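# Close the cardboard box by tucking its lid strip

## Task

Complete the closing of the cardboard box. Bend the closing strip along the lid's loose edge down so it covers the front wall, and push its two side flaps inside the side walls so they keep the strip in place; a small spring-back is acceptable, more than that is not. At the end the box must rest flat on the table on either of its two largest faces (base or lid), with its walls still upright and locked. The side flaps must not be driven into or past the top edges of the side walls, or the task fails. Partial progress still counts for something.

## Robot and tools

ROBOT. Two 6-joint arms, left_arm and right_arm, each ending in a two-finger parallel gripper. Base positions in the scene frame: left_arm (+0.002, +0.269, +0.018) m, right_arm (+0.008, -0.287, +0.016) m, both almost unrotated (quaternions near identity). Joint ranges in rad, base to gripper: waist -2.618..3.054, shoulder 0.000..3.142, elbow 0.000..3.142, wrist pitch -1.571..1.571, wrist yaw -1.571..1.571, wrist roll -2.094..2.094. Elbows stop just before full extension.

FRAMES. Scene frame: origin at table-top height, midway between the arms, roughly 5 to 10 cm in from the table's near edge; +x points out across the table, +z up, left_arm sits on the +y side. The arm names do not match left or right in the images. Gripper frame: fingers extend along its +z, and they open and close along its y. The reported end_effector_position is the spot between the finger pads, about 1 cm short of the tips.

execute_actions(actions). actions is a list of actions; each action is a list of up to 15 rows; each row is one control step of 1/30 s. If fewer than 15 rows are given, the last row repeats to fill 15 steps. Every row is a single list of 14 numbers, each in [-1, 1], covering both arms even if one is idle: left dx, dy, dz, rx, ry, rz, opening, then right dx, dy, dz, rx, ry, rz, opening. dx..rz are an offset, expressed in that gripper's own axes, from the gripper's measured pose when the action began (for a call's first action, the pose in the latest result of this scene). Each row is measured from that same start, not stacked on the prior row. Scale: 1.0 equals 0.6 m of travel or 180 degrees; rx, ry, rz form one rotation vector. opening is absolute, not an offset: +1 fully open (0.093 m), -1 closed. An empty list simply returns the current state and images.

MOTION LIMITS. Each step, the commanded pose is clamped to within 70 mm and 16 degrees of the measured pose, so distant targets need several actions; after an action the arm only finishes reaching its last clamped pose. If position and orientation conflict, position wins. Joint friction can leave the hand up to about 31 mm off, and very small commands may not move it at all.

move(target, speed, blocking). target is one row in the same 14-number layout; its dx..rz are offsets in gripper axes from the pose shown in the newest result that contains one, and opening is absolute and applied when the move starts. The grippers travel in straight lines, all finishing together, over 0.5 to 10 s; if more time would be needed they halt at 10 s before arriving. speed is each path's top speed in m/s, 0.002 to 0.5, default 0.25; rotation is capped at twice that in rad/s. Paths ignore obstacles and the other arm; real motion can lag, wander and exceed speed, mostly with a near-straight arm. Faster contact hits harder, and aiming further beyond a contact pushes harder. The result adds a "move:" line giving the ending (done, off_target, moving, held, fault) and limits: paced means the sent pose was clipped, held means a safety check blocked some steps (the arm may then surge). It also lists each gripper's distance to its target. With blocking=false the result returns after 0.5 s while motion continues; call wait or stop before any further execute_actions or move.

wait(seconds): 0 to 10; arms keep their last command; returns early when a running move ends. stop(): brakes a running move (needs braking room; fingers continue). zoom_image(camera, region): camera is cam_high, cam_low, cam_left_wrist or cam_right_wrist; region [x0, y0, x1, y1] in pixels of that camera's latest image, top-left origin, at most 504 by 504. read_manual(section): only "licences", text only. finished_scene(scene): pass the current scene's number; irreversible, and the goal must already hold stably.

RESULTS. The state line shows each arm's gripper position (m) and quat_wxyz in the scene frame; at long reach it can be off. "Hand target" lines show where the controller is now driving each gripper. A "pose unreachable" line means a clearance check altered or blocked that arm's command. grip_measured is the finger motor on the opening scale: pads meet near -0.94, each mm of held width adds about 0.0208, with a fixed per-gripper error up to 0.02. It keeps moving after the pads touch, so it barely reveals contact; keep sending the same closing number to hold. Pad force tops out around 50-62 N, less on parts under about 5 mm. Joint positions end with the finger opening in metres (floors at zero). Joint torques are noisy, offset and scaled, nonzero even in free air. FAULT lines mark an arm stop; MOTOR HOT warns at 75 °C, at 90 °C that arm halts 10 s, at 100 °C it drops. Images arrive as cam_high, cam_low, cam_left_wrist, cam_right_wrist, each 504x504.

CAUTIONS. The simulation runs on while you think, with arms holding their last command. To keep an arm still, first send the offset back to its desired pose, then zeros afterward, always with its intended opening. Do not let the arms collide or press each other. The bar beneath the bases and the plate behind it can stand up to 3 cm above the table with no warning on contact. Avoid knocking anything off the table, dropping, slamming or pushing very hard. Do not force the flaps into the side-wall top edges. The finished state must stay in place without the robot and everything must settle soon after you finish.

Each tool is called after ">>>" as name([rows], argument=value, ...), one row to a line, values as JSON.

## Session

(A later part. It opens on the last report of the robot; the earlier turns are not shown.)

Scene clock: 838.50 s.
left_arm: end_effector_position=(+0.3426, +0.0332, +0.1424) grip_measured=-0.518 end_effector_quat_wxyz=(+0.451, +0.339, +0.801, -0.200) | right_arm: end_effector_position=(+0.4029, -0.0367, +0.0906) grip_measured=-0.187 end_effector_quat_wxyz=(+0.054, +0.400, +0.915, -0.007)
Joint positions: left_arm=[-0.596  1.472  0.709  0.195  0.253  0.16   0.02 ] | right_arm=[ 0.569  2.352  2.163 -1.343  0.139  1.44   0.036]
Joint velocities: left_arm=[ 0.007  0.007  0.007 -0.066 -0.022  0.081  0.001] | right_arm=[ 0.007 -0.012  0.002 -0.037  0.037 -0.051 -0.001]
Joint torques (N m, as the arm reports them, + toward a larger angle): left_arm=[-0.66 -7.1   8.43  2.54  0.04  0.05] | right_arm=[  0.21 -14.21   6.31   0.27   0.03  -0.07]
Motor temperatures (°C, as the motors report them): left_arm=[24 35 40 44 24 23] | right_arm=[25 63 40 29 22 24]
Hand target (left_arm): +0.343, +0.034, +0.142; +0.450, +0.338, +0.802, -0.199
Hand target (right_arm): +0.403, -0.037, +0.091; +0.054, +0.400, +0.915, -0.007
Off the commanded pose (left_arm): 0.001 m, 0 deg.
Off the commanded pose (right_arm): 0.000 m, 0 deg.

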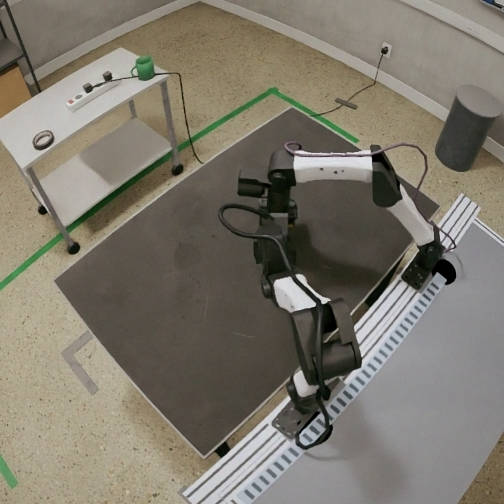

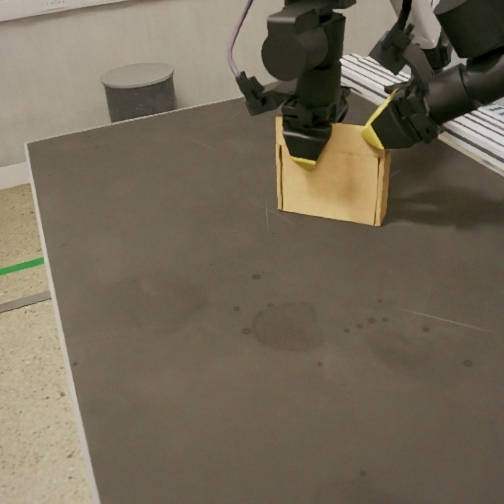

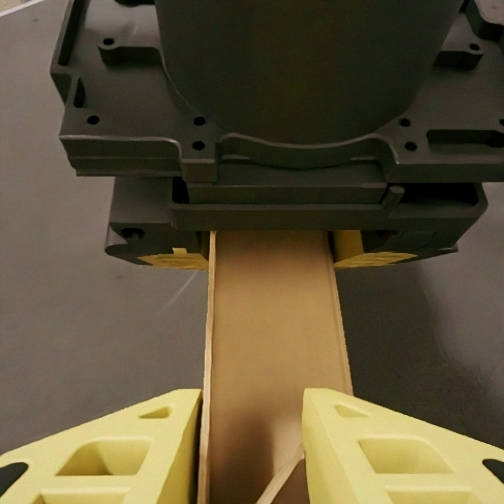

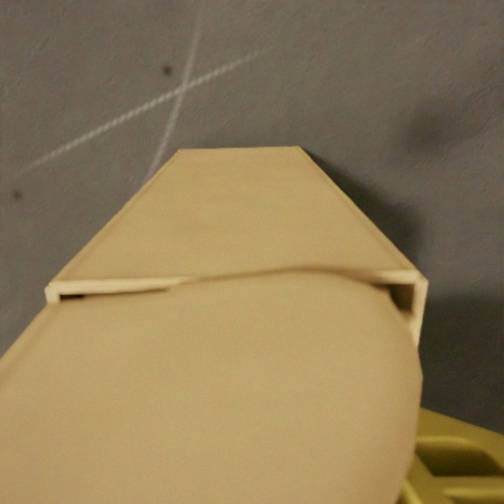

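>>> execute_actions([
  [[0,0,0,0,0,0,-0.57,0,0,0,0,0,0,-0.2]],
  [[0,0,0,0,0,0,-0.62,0,0,0,0,0,0,-0.2]],
])

Scene clock: 847.37 s.
left_arm: end_effector_position=(+0.3429, +0.0334, +0.1425) grip_measured=-0.618 end_effector_quat_wxyz=(+0.451, +0.338, +0.801, -0.199) | right_arm: end_effector_position=(+0.4029, -0.0366, +0.0909) grip_measured=-0.187 end_effector_quat_wxyz=(+0.054, +0.400, +0.915, -0.007)
Joint positions: left_arm=[-0.596  1.472  0.709  0.196  0.251  0.16   0.016] | right_arm=[ 0.569  2.352  2.163 -1.343  0.138  1.441  0.036]
Joint velocities: left_arm=[-0.007  0.007 -0.002 -0.066 -0.022  0.007  0.   ] | right_arm=[-0.037 -0.017  0.002 -0.037  0.007 -0.037 -0.   ]
Joint torques (N m, as the arm reports them, + toward a larger angle): left_arm=[-0.67 -7.05  8.35  2.57  0.05  0.03] | right_arm=[  0.24 -14.     6.19   0.27   0.02  -0.08]
Motor temperatures (°C, as the motors report them): left_arm=[24 35 40 44 24 23] | right_arm=[25 64 40 29 22 24]
Hand target (left_arm): +0.343, +0.033, +0.143; +0.451, +0.338, +0.801, -0.199
Hand target (right_arm): +0.403, -0.037, +0.091; +0.054, +0.400, +0.915, -0.007
Off the commanded pose (left_arm): 0.000 m, 0 deg.
Off the commanded pose (right_arm): 0.000 m, 0 deg.

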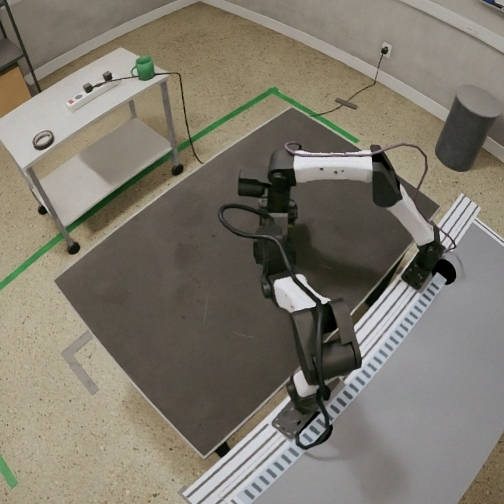

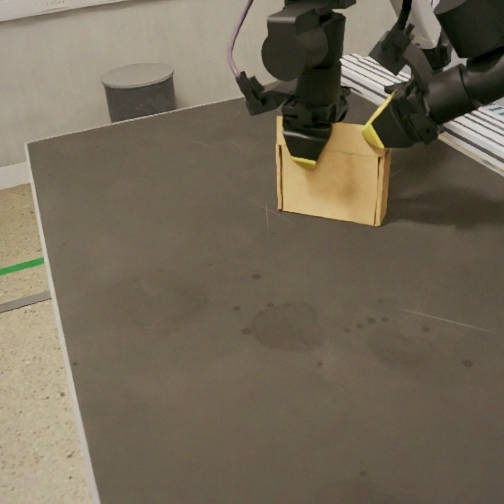

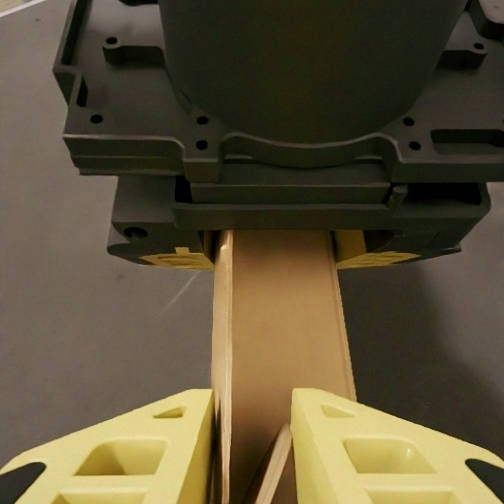

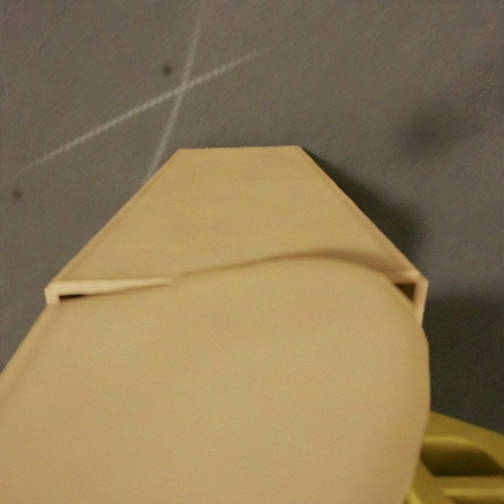

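>>> execute_actions([
  [[0,0,0,0,0,0,0.2,0,0,0,0,0,0,-0.2]],
  [[0,0,0,0,0,0,1,0,0,0,0,0,0,-0.2]],
])

>>> move(target=[0.0,-0.02,-0.08,0,0,0,1, 0,0,0,0,0,0,-0.2], speed=0.06)

Scene clock: 855.97 s.
left_arm: end_effector_position=(+0.3429, +0.0334, +0.1425) grip_measured=+0.988 end_effector_quat_wxyz=(+0.451, +0.338, +0.801, -0.199) | right_arm: end_effector_position=(+0.4029, -0.0366, +0.0909) grip_measured=-0.187 end_effector_quat_wxyz=(+0.054, +0.400, +0.915, -0.007)
Joint positions: left_arm=[-0.596  1.472  0.709  0.196  0.251  0.16   0.093] | right_arm=[ 0.569  2.352  2.163 -1.343  0.138  1.441  0.036]
Joint velocities: left_arm=[ 0.022 -0.007  0.007  0.022  0.051 -0.066 -0.001] | right_arm=[-0.032  0.002 -0.012  0.051 -0.037 -0.007  0.   ]
Joint torques (N m, as the arm reports them, + toward a larger angle): left_arm=[-0.64 -6.94  8.3   2.57  0.06  0.02] | right_arm=[  0.37 -14.03   6.06   0.25  -0.02  -0.1 ]
Motor temperatures (°C, as the motors report them): left_arm=[24 36 40 44 24 23] | right_arm=[25 64 41 29 22 24]
Hand target (left_arm): +0.343, +0.033, +0.143; +0.451, +0.338, +0.801, -0.199
Hand target (right_arm): +0.403, -0.037, +0.091; +0.054, +0.400, +0.915, -0.007
Off the commanded pose (left_arm): 0.000 m, 0 deg.
Off the commanded pose (right_arm): 0.000 m, 0 deg.

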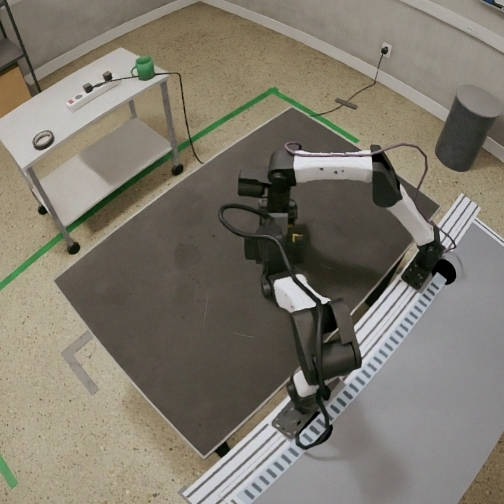

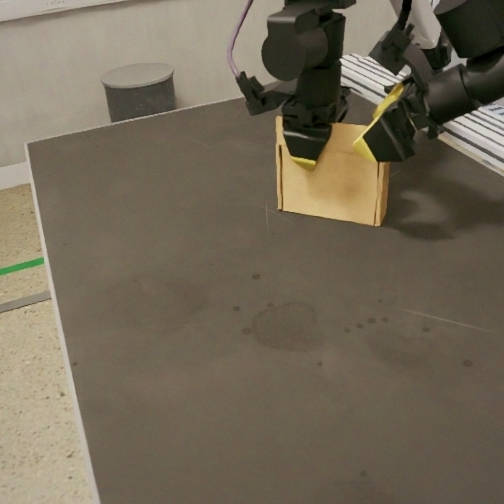

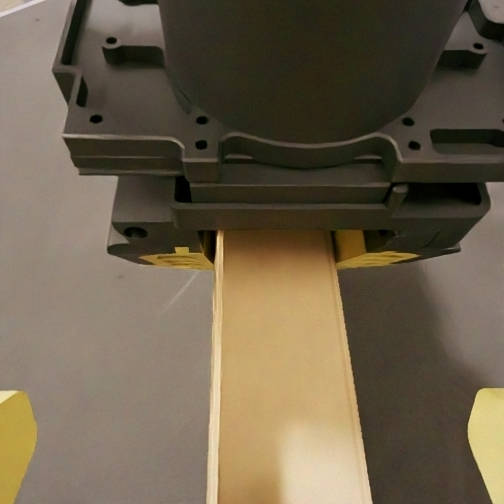

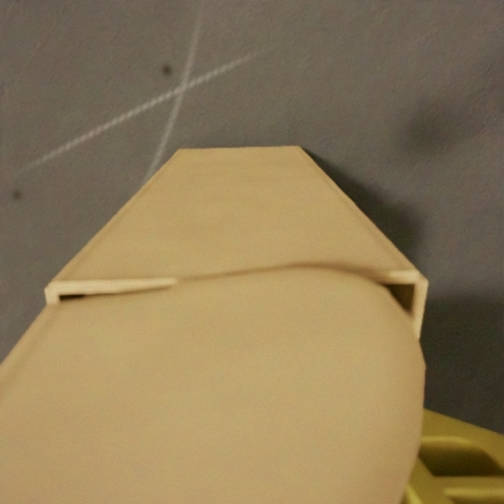

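Scene clock: 857.30 s.
left_arm: end_effector_position=(+0.3140, +0.0503, +0.1771) grip_measured=+0.988 end_effector_quat_wxyz=(+0.464, +0.337, +0.794, -0.201) | right_arm: end_effector_position=(+0.4029, -0.0366, +0.0909) grip_measured=-0.187 end_effector_quat_wxyz=(+0.054, +0.400, +0.915, -0.007)
Joint positions: left_arm=[-0.596  1.256  0.669  0.051  0.251  0.16   0.093] | right_arm=[ 0.569  2.352  2.163 -1.343  0.138  1.441  0.036]
Joint velocities: left_arm=[-0.017 -0.007 -0.012 -0.007 -0.022 -0.066  0.001] | right_arm=[-0.022 -0.012  0.007  0.051 -0.051 -0.007  0.   ]
Joint torques (N m, as the arm reports them, + toward a larger angle): left_arm=[-0.31 -6.69  6.72  2.31  0.09  0.05] | right_arm=[  0.12 -14.     5.96   0.28   0.    -0.08]
Motor temperatures (°C, as the motors report them): left_arm=[24 36 40 44 24 23] | right_arm=[25 64 41 29 22 24]
Hand target (left_arm): +0.306, +0.056, +0.167; +0.451, +0.338, +0.801, -0.199
Hand target (right_arm): +0.403, -0.037, +0.091; +0.054, +0.400, +0.915, -0.007
Off the commanded pose (left_arm): 0.014 m, 2 deg.
Off the commanded pose (right_arm): 0.000 m, 0 deg.
move: off_target (left_arm)

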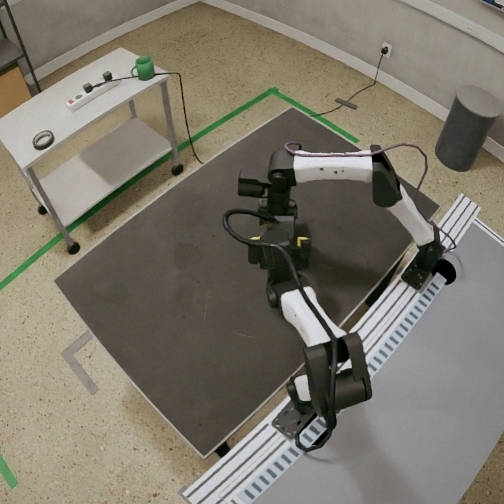

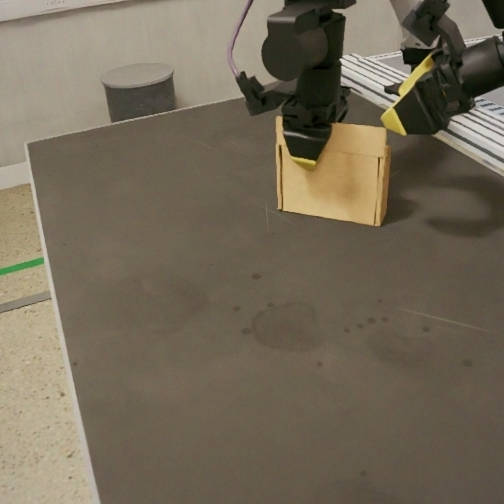

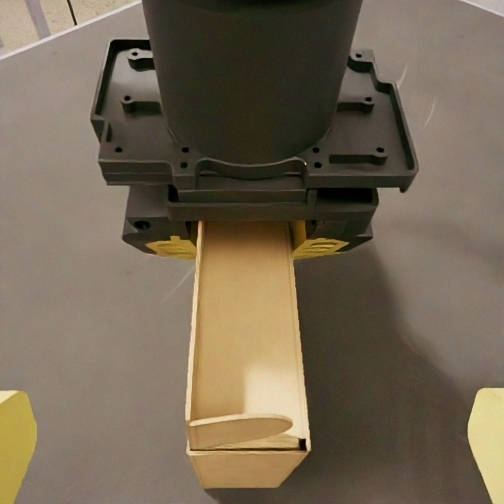

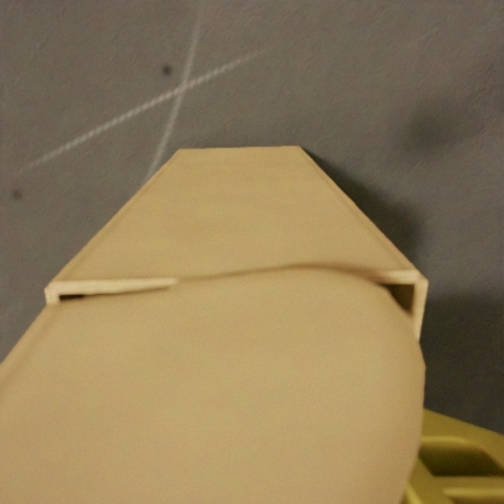

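>>> move(target=[0.145,0,0.117,0,-0.1,0,1, 0,0,0,0,0,0,-0.2], speed=0.08)

Scene clock: 867.63 s.
left_arm: end_effector_position=(+0.3360, +0.0319, +0.0798) grip_measured=+0.988 end_effector_quat_wxyz=(+0.601, +0.296, +0.701, -0.247) | right_arm: end_effector_position=(+0.4029, -0.0366, +0.0909) grip_measured=-0.187 end_effector_quat_wxyz=(+0.054, +0.400, +0.915, -0.007)
Joint positions: left_arm=[-0.596  2.031  0.368  1.491  0.272  0.074  0.093] | right_arm=[ 0.569  2.352  2.163 -1.343  0.138  1.441  0.036]
Joint velocities: left_arm=[ 0.007  0.032 -0.027  0.022  0.022  0.022  0.001] | right_arm=[-0.027 -0.017  0.002 -0.007  0.037  0.022  0.   ]
Joint torques (N m, as the arm reports them, + toward a larger angle): left_arm=[-0.98 -5.83  1.71  2.9   0.1  -0.04] | right_arm=[  0.28 -14.12   6.27   0.26   0.06  -0.07]
Motor temperatures (°C, as the motors report them): left_arm=[24 36 39 44 24 23] | right_arm=[25 65 41 29 22 24]
Hand target (left_arm): +0.328, +0.033, +0.066; +0.583, +0.299, +0.713, -0.251
Hand target (right_arm): +0.403, -0.037, +0.091; +0.054, +0.400, +0.915, -0.007
Off the commanded pose (left_arm): 0.017 m, 3 deg.
Off the commanded pose (right_arm): 0.000 m, 0 deg.
move: off_target (left_arm)

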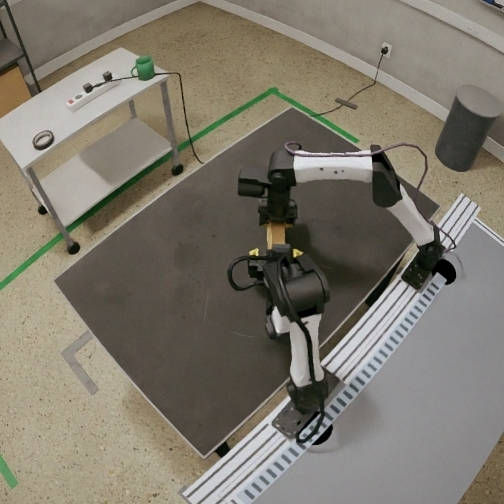

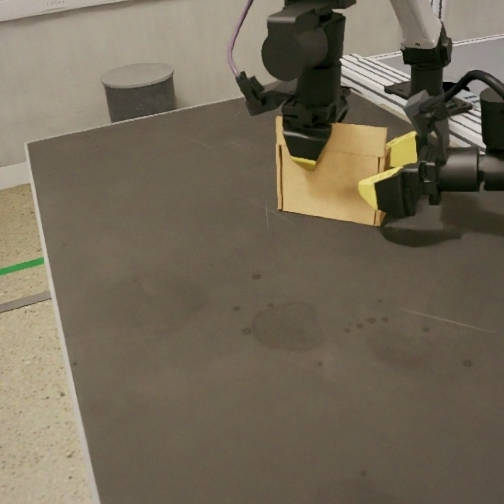

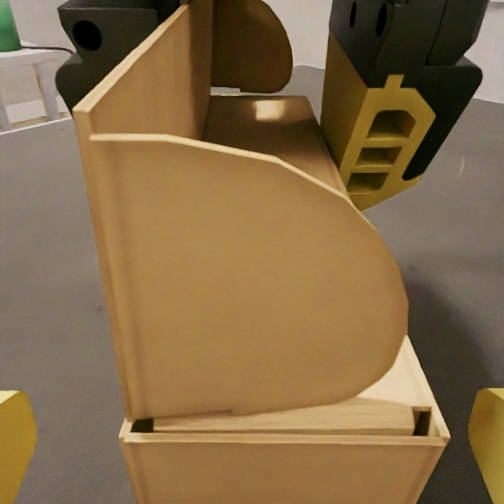

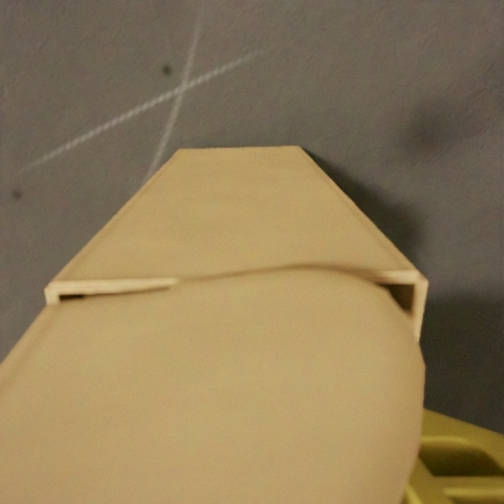

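>>> move(target=[0.015,-0.018,-0.005,0,0,0,0.6, 0,0,0,0,0,0,-0.2], speed=0.03)

>>> execute_actions([
  [[0,0,0,0,0,0,0.3,0,0,0,0,0,0,0.1]],
  [[0,0,0,0,0,0,0.05,0,0,0,0,0,0,0.5]],
  [[0,0,0,0,0,0,-0.25,0,0,0,0,0,0,1]],
])

>>> move(target=[0,0,0,0,0,0,-0.25, 0,0,-0.15,-0.05,0,0,1], speed=0.1)

Scene clock: 874.57 s.
left_arm: end_effector_position=(+0.3340, +0.0260, +0.0861) grip_measured=+0.602 end_effector_quat_wxyz=(+0.615, +0.295, +0.689, -0.246) | right_arm: end_effector_position=(+0.4029, -0.0366, +0.0909) grip_measured=-0.187 end_effector_quat_wxyz=(+0.054, +0.400, +0.915, -0.007)
Joint positions: left_arm=[-0.622  2.046  0.368  1.543  0.244  0.074  0.074] | right_arm=[ 0.569  2.352  2.163 -1.343  0.138  1.441  0.036]
Joint velocities: left_arm=[ 0.017  0.002  0.002 -0.037  0.007  0.066  0.   ] | right_arm=[ 0.002  0.007  0.017 -0.022  0.007 -0.007  0.001]
Joint torques (N m, as the arm reports them, + toward a larger angle): left_arm=[-1.61 -6.28  1.48  2.86 -0.02  0.  ] | right_arm=[  0.22 -14.09   6.33   0.28   0.    -0.07]
Motor temperatures (°C, as the motors report them): left_arm=[24 36 37 44 24 23] | right_arm=[25 65 41 28 22 24]
Hand target (left_arm): +0.325, +0.028, +0.072; +0.599, +0.297, +0.702, -0.246
Hand target (right_arm): +0.403, -0.037, +0.091; +0.054, +0.400, +0.915, -0.007
Off the commanded pose (left_arm): 0.017 m, 2 deg.
Off the commanded pose (right_arm): 0.000 m, 0 deg.
joint sent to its limit (left arm) — the command would take joint 4 (wrist pitch) past its upper limit, so that joint was sent only as far as its limit.
move: off_target (left_arm)

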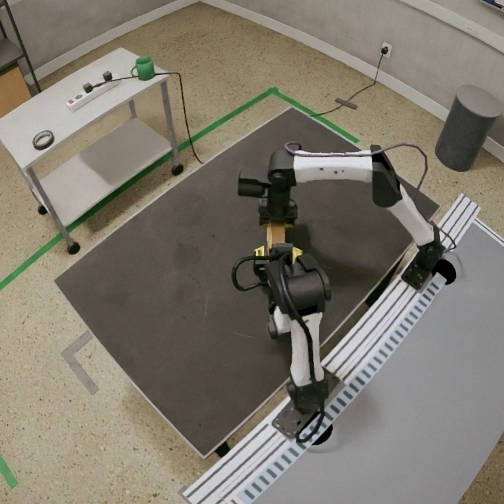

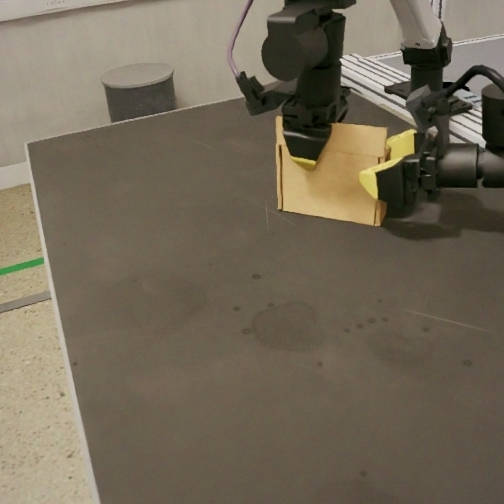

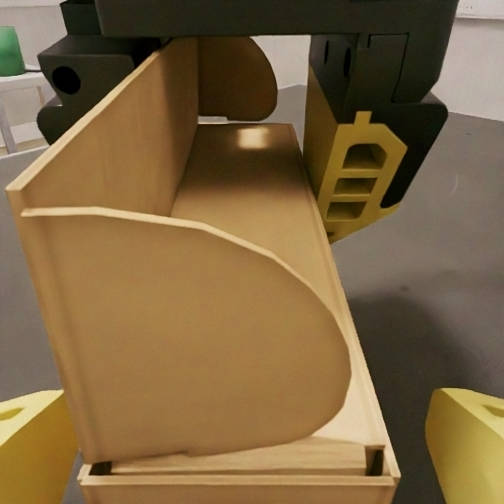

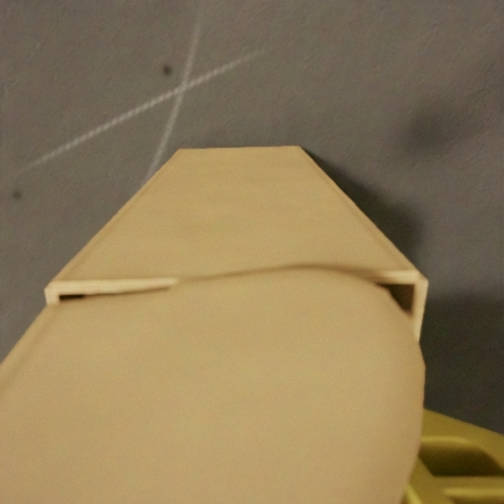

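Scene clock: 876.07 s.
left_arm: end_effector_position=(+0.3340, +0.0260, +0.0861) grip_measured=-0.233 end_effector_quat_wxyz=(+0.615, +0.295, +0.689, -0.246) | right_arm: end_effector_position=(+0.4030, -0.0366, +0.0910) grip_measured=+1.000 end_effector_quat_wxyz=(+0.054, +0.400, +0.915, -0.007)
Joint positions: left_arm=[-0.622  2.046  0.368  1.543  0.244  0.074  0.034] | right_arm=[ 0.569  2.352  2.163 -1.342  0.138  1.441  0.093]
Joint velocities: left_arm=[-0.002 -0.007 -0.002 -0.051 -0.022  0.051 -0.   ] | right_arm=[ 0.012 -0.007  0.002  0.051 -0.081 -0.007  0.   ]
Joint torques (N m, as the arm reports them, + toward a larger angle): left_arm=[-0.68 -8.27  3.34  2.75  0.    0.06] | right_arm=[  0.26 -14.11   6.12   0.26   0.02  -0.07]
Motor temperatures (°C, as the motors report them): left_arm=[24 36 37 45 24 23] | right_arm=[25 66 41 28 22 24]
Hand target (left_arm): +0.334, +0.026, +0.086; +0.615, +0.295, +0.689, -0.246
Hand target (right_arm): +0.403, -0.037, +0.091; +0.054, +0.400, +0.915, -0.007
Off the commanded pose (left_arm): 0.000 m, 0 deg.
Off the commanded pose (right_arm): 0.000 m, 0 deg.

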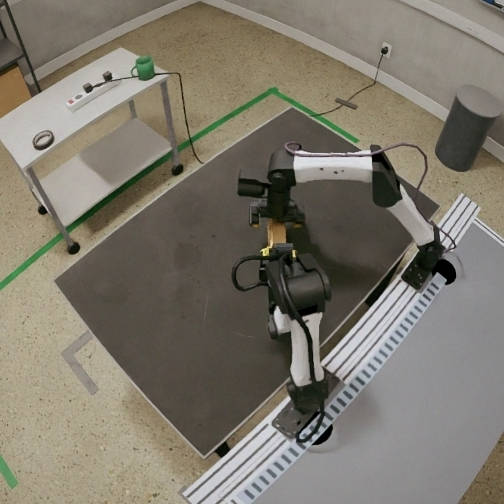

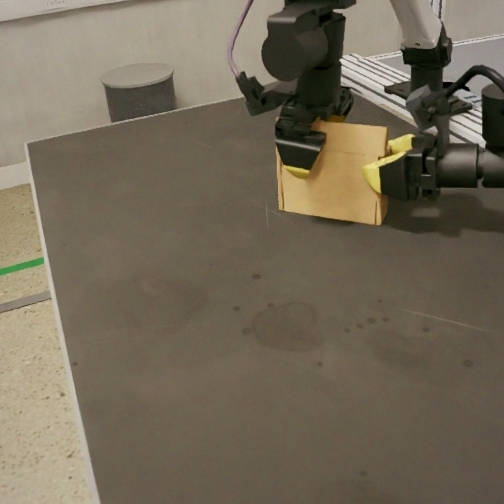

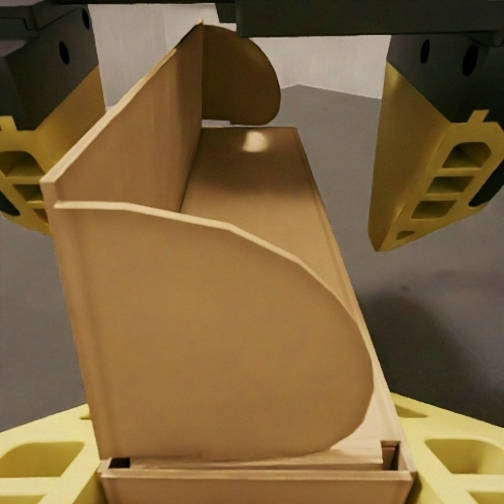

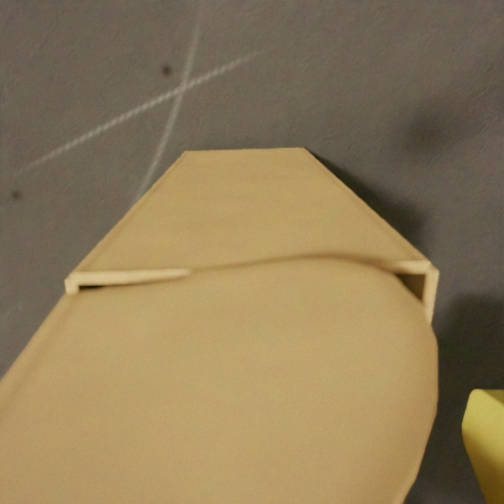

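Scene clock: 877.43 s.
left_arm: end_effector_position=(+0.3340, +0.0260, +0.0861) grip_measured=-0.233 end_effector_quat_wxyz=(+0.615, +0.295, +0.689, -0.246) | right_arm: end_effector_position=(+0.4027, -0.0400, +0.1762) grip_measured=+1.000 end_effector_quat_wxyz=(+0.091, +0.404, +0.908, +0.059)
Joint positions: left_arm=[-0.622  2.046  0.368  1.543  0.244  0.074  0.034] | right_arm=[ 0.569  2.21   2.25  -1.42   0.134  1.441  0.093]
Joint velocities: left_arm=[-0.012 -0.012 -0.007  0.022 -0.022  0.022  0.001] | right_arm=[-0.002 -0.002 -0.012  0.022 -0.022 -0.081  0.   ]
Joint torques (N m, as the arm reports them, + toward a larger angle): left_arm=[-0.59 -8.29  3.38  2.78  0.01  0.01] | right_arm=[  1.61 -13.06   7.38   0.42  -0.1   -0.09]
Motor temperatures (°C, as the motors report them): left_arm=[24 36 37 45 24 23] | right_arm=[25 66 41 28 22 24]
Hand target (left_arm): +0.334, +0.026, +0.086; +0.615, +0.295, +0.689, -0.246
Hand target (right_arm): +0.396, -0.032, +0.181; +0.084, +0.396, +0.912, +0.066
Off the commanded pose (left_arm): 0.000 m, 0 deg.
Off the commanded pose (right_arm): 0.012 m, 2 deg.
move: off_target (right_arm)

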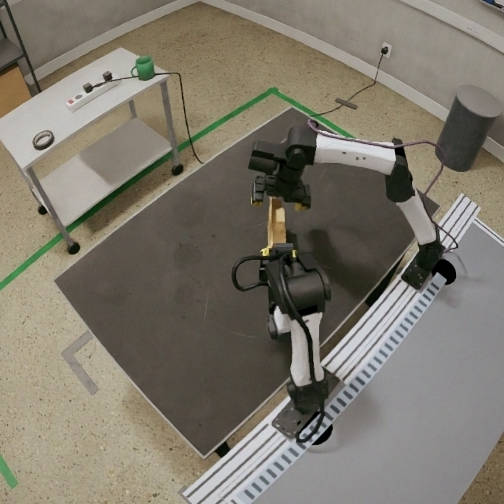

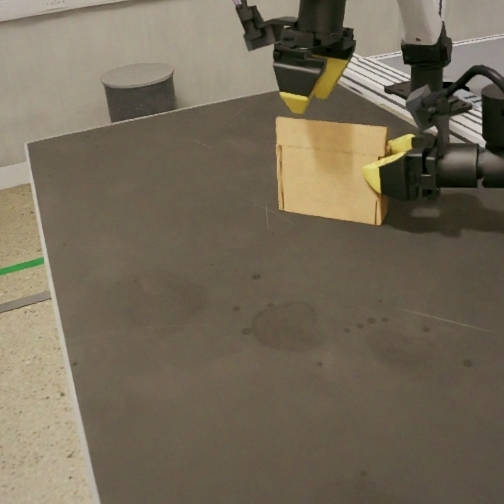

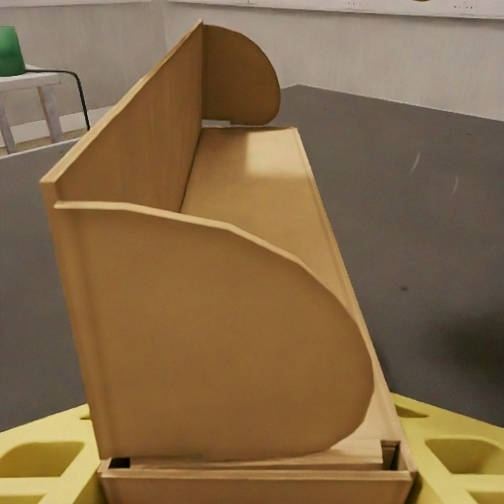

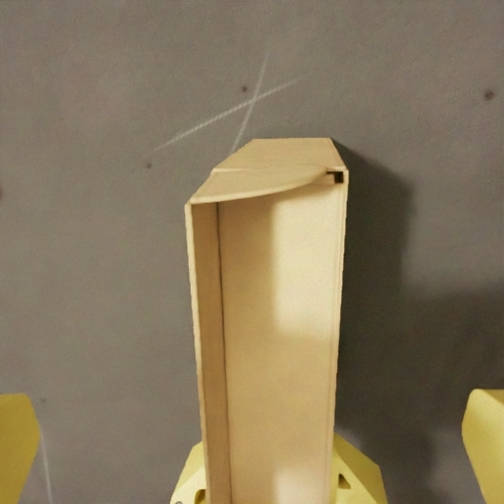

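>>> move(target=[0,0,0,0,0,0,-0.25, -0.06,-0.01,0,0,0,-0.5,0.2], speed=0.2)

>>> move(target=[0,0,0,0,0,0,-0.25, 0,0,0,-0.04,0,0,0.2], speed=0.05)

Scene clock: 887.63 s.
left_arm: end_effector_position=(+0.3340, +0.0260, +0.0861) grip_measured=-0.233 end_effector_quat_wxyz=(+0.615, +0.295, +0.689, -0.246) | right_arm: end_effector_position=(+0.4206, -0.0712, +0.1747) grip_measured=+0.202 end_effector_quat_wxyz=(+0.101, -0.355, +0.929, -0.031)
Joint positions: left_arm=[-0.622  2.046  0.368  1.543  0.244  0.074  0.034] | right_arm=[ 0.491  2.21   2.25  -1.422  0.134 -0.204  0.055]
Joint velocities: left_arm=[-0.007 -0.007  0.012  0.051 -0.037  0.037  0.   ] | right_arm=[-0.007  0.007  0.002  0.007  0.007 -0.051 -0.001]
Joint torques (N m, as the arm reports them, + toward a larger angle): left_arm=[-0.78 -8.31  3.4   2.76 -0.02  0.04] | right_arm=[ -0.23 -12.79   7.52   0.58  -0.17  -0.1 ]
Motor temperatures (°C, as the motors report them): left_arm=[24 37 36 45 24 23] | right_arm=[25 65 41 28 22 24]
Hand target (left_arm): +0.334, +0.026, +0.086; +0.615, +0.295, +0.689, -0.246
Hand target (right_arm): +0.423, -0.071, +0.179; +0.106, -0.356, +0.928, -0.024
Off the commanded pose (left_arm): 0.000 m, 0 deg.
Off the commanded pose (right_arm): 0.005 m, 1 deg.
move: done

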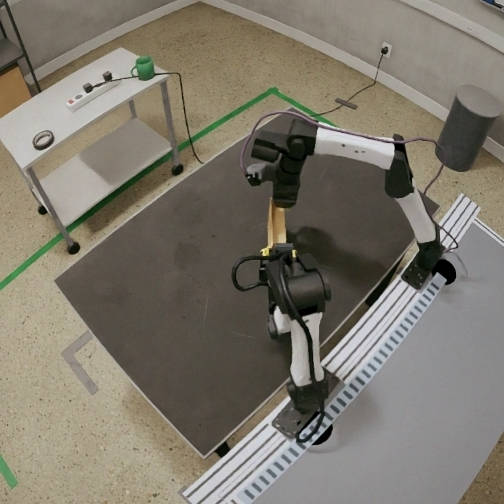

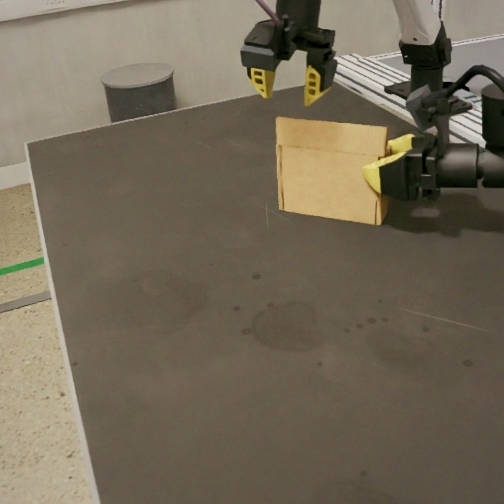

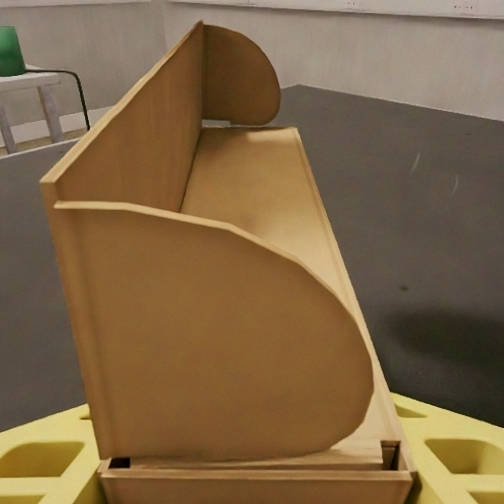

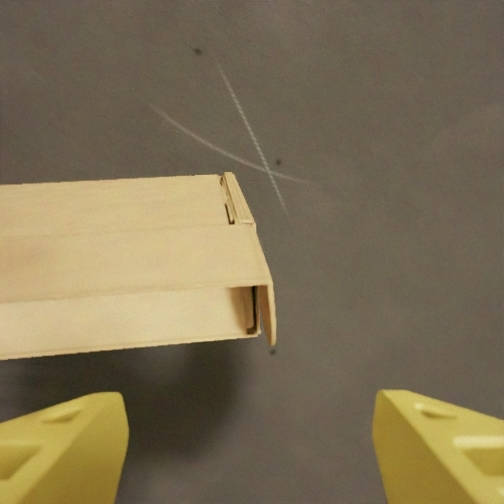

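Scene clock: 889.17 s.
left_arm: end_effector_position=(+0.3340, +0.0260, +0.0861) grip_measured=-0.233 end_effector_quat_wxyz=(+0.615, +0.295, +0.689, -0.246) | right_arm: end_effector_position=(+0.4208, -0.0723, +0.1774) grip_measured=+0.202 end_effector_quat_wxyz=(+0.087, -0.358, +0.929, +0.019)
Joint positions: left_arm=[-0.622  2.046  0.368  1.543  0.244  0.074  0.034] | right_arm=[ 0.45   2.235  2.311 -1.469  0.024 -0.241  0.055]
Joint velocities: left_arm=[-0.032  0.012  0.017 -0.007 -0.037  0.037  0.001] | right_arm=[-0.017 -0.017  0.007 -0.081  0.007  0.037 -0.001]
Joint torques (N m, as the arm reports them, + toward a larger angle): left_arm=[-0.67 -8.2   3.58  2.77 -0.01  0.09] | right_arm=[ -0.03 -11.69   7.34   0.45  -0.26  -0.14]
Motor temperatures (°C, as the motors report them): left_arm=[24 37 36 45 24 23] | right_arm=[25 65 41 28 22 24]
Hand target (left_arm): +0.334, +0.026, +0.086; +0.615, +0.295, +0.689, -0.246
Hand target (right_arm): +0.421, -0.071, +0.174; +0.079, -0.361, +0.929, +0.027
Off the commanded pose (left_arm): 0.000 m, 0 deg.
Off the commanded pose (right_arm): 0.003 m, 1 deg.
move: done

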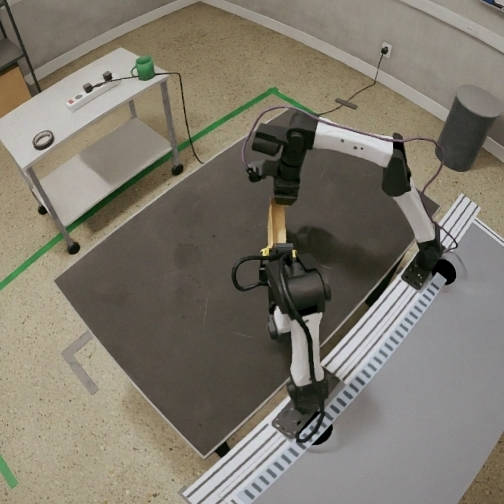

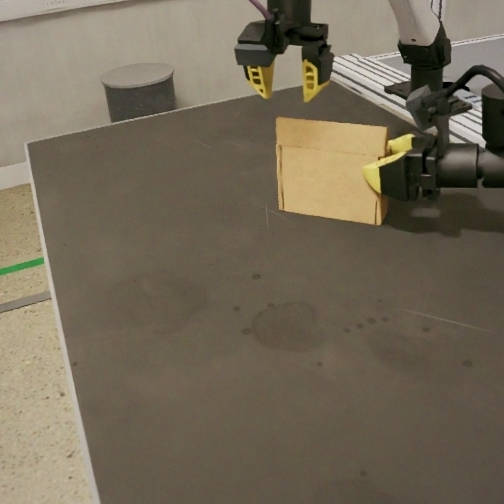

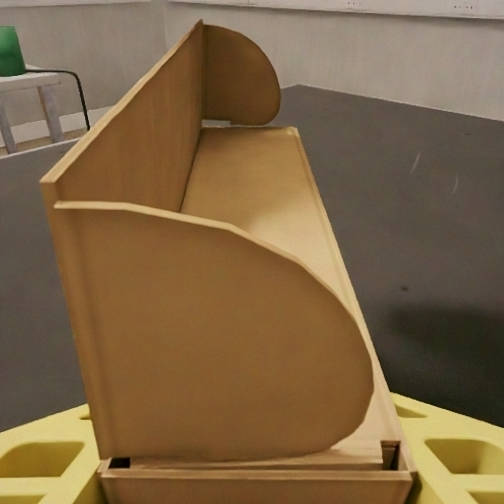

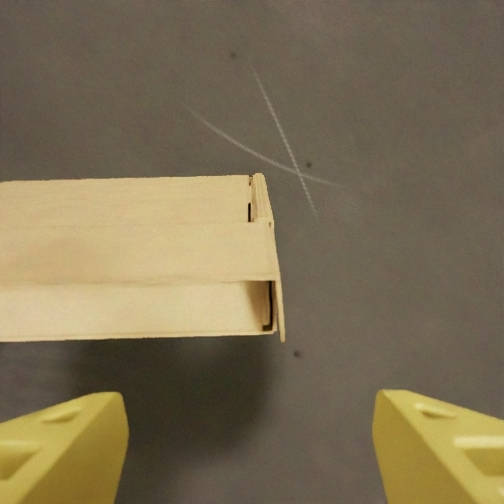

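>>> move(target=[0,0,0,0,0,0,-0.25, 0,-0.014,0.062,0,0,0,-0.3], speed=0.04)

Scene clock: 898.50 s.
left_arm: end_effector_position=(+0.3340, +0.0260, +0.0861) grip_measured=-0.233 end_effector_quat_wxyz=(+0.615, +0.295, +0.689, -0.246) | right_arm: end_effector_position=(+0.4322, -0.0714, +0.1463) grip_measured=-0.298 end_effector_quat_wxyz=(+0.092, -0.358, +0.929, +0.020)
Joint positions: left_arm=[-0.622  2.046  0.368  1.543  0.244  0.074  0.034] | right_arm=[ 0.437  2.235  2.183 -1.331  0.021 -0.253  0.031]
Joint velocities: left_arm=[ 0.017  0.002  0.007 -0.007  0.037 -0.066 -0.001] | right_arm=[-0.017  0.002 -0.007 -0.081  0.022  0.066  0.   ]
Joint torques (N m, as the arm reports them, + toward a larger angle): left_arm=[-0.6  -8.24  3.45  2.77  0.01  0.05] | right_arm=[ -0.19 -13.88   4.85   0.74  -0.11  -0.18]
Motor temperatures (°C, as the motors report them): left_arm=[24 37 35 45 24 23] | right_arm=[25 64 42 28 22 24]
Hand target (left_arm): +0.334, +0.026, +0.086; +0.615, +0.295, +0.689, -0.246
Hand target (right_arm): +0.431, -0.075, +0.141; +0.086, -0.358, +0.929, +0.018
Off the commanded pose (left_arm): 0.000 m, 0 deg.
Off the commanded pose (right_arm): 0.006 m, 1 deg.
move: done

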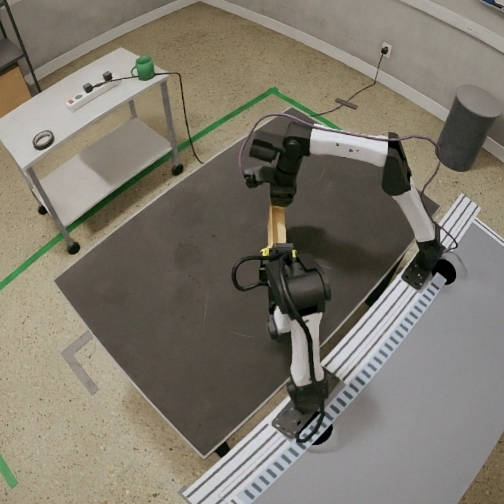

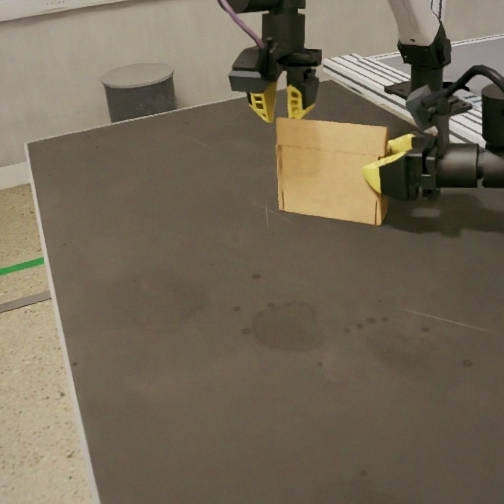

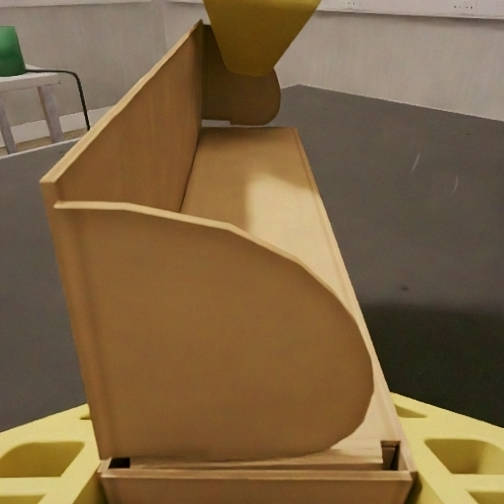

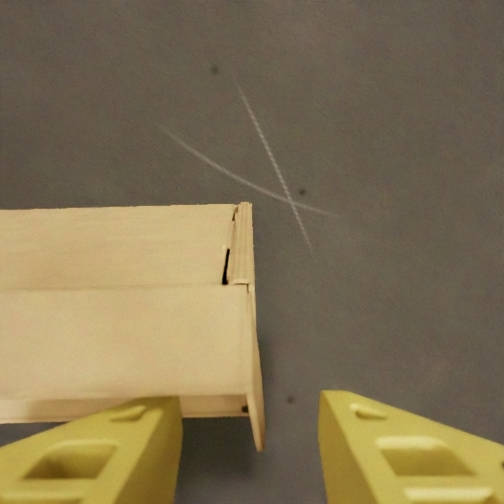

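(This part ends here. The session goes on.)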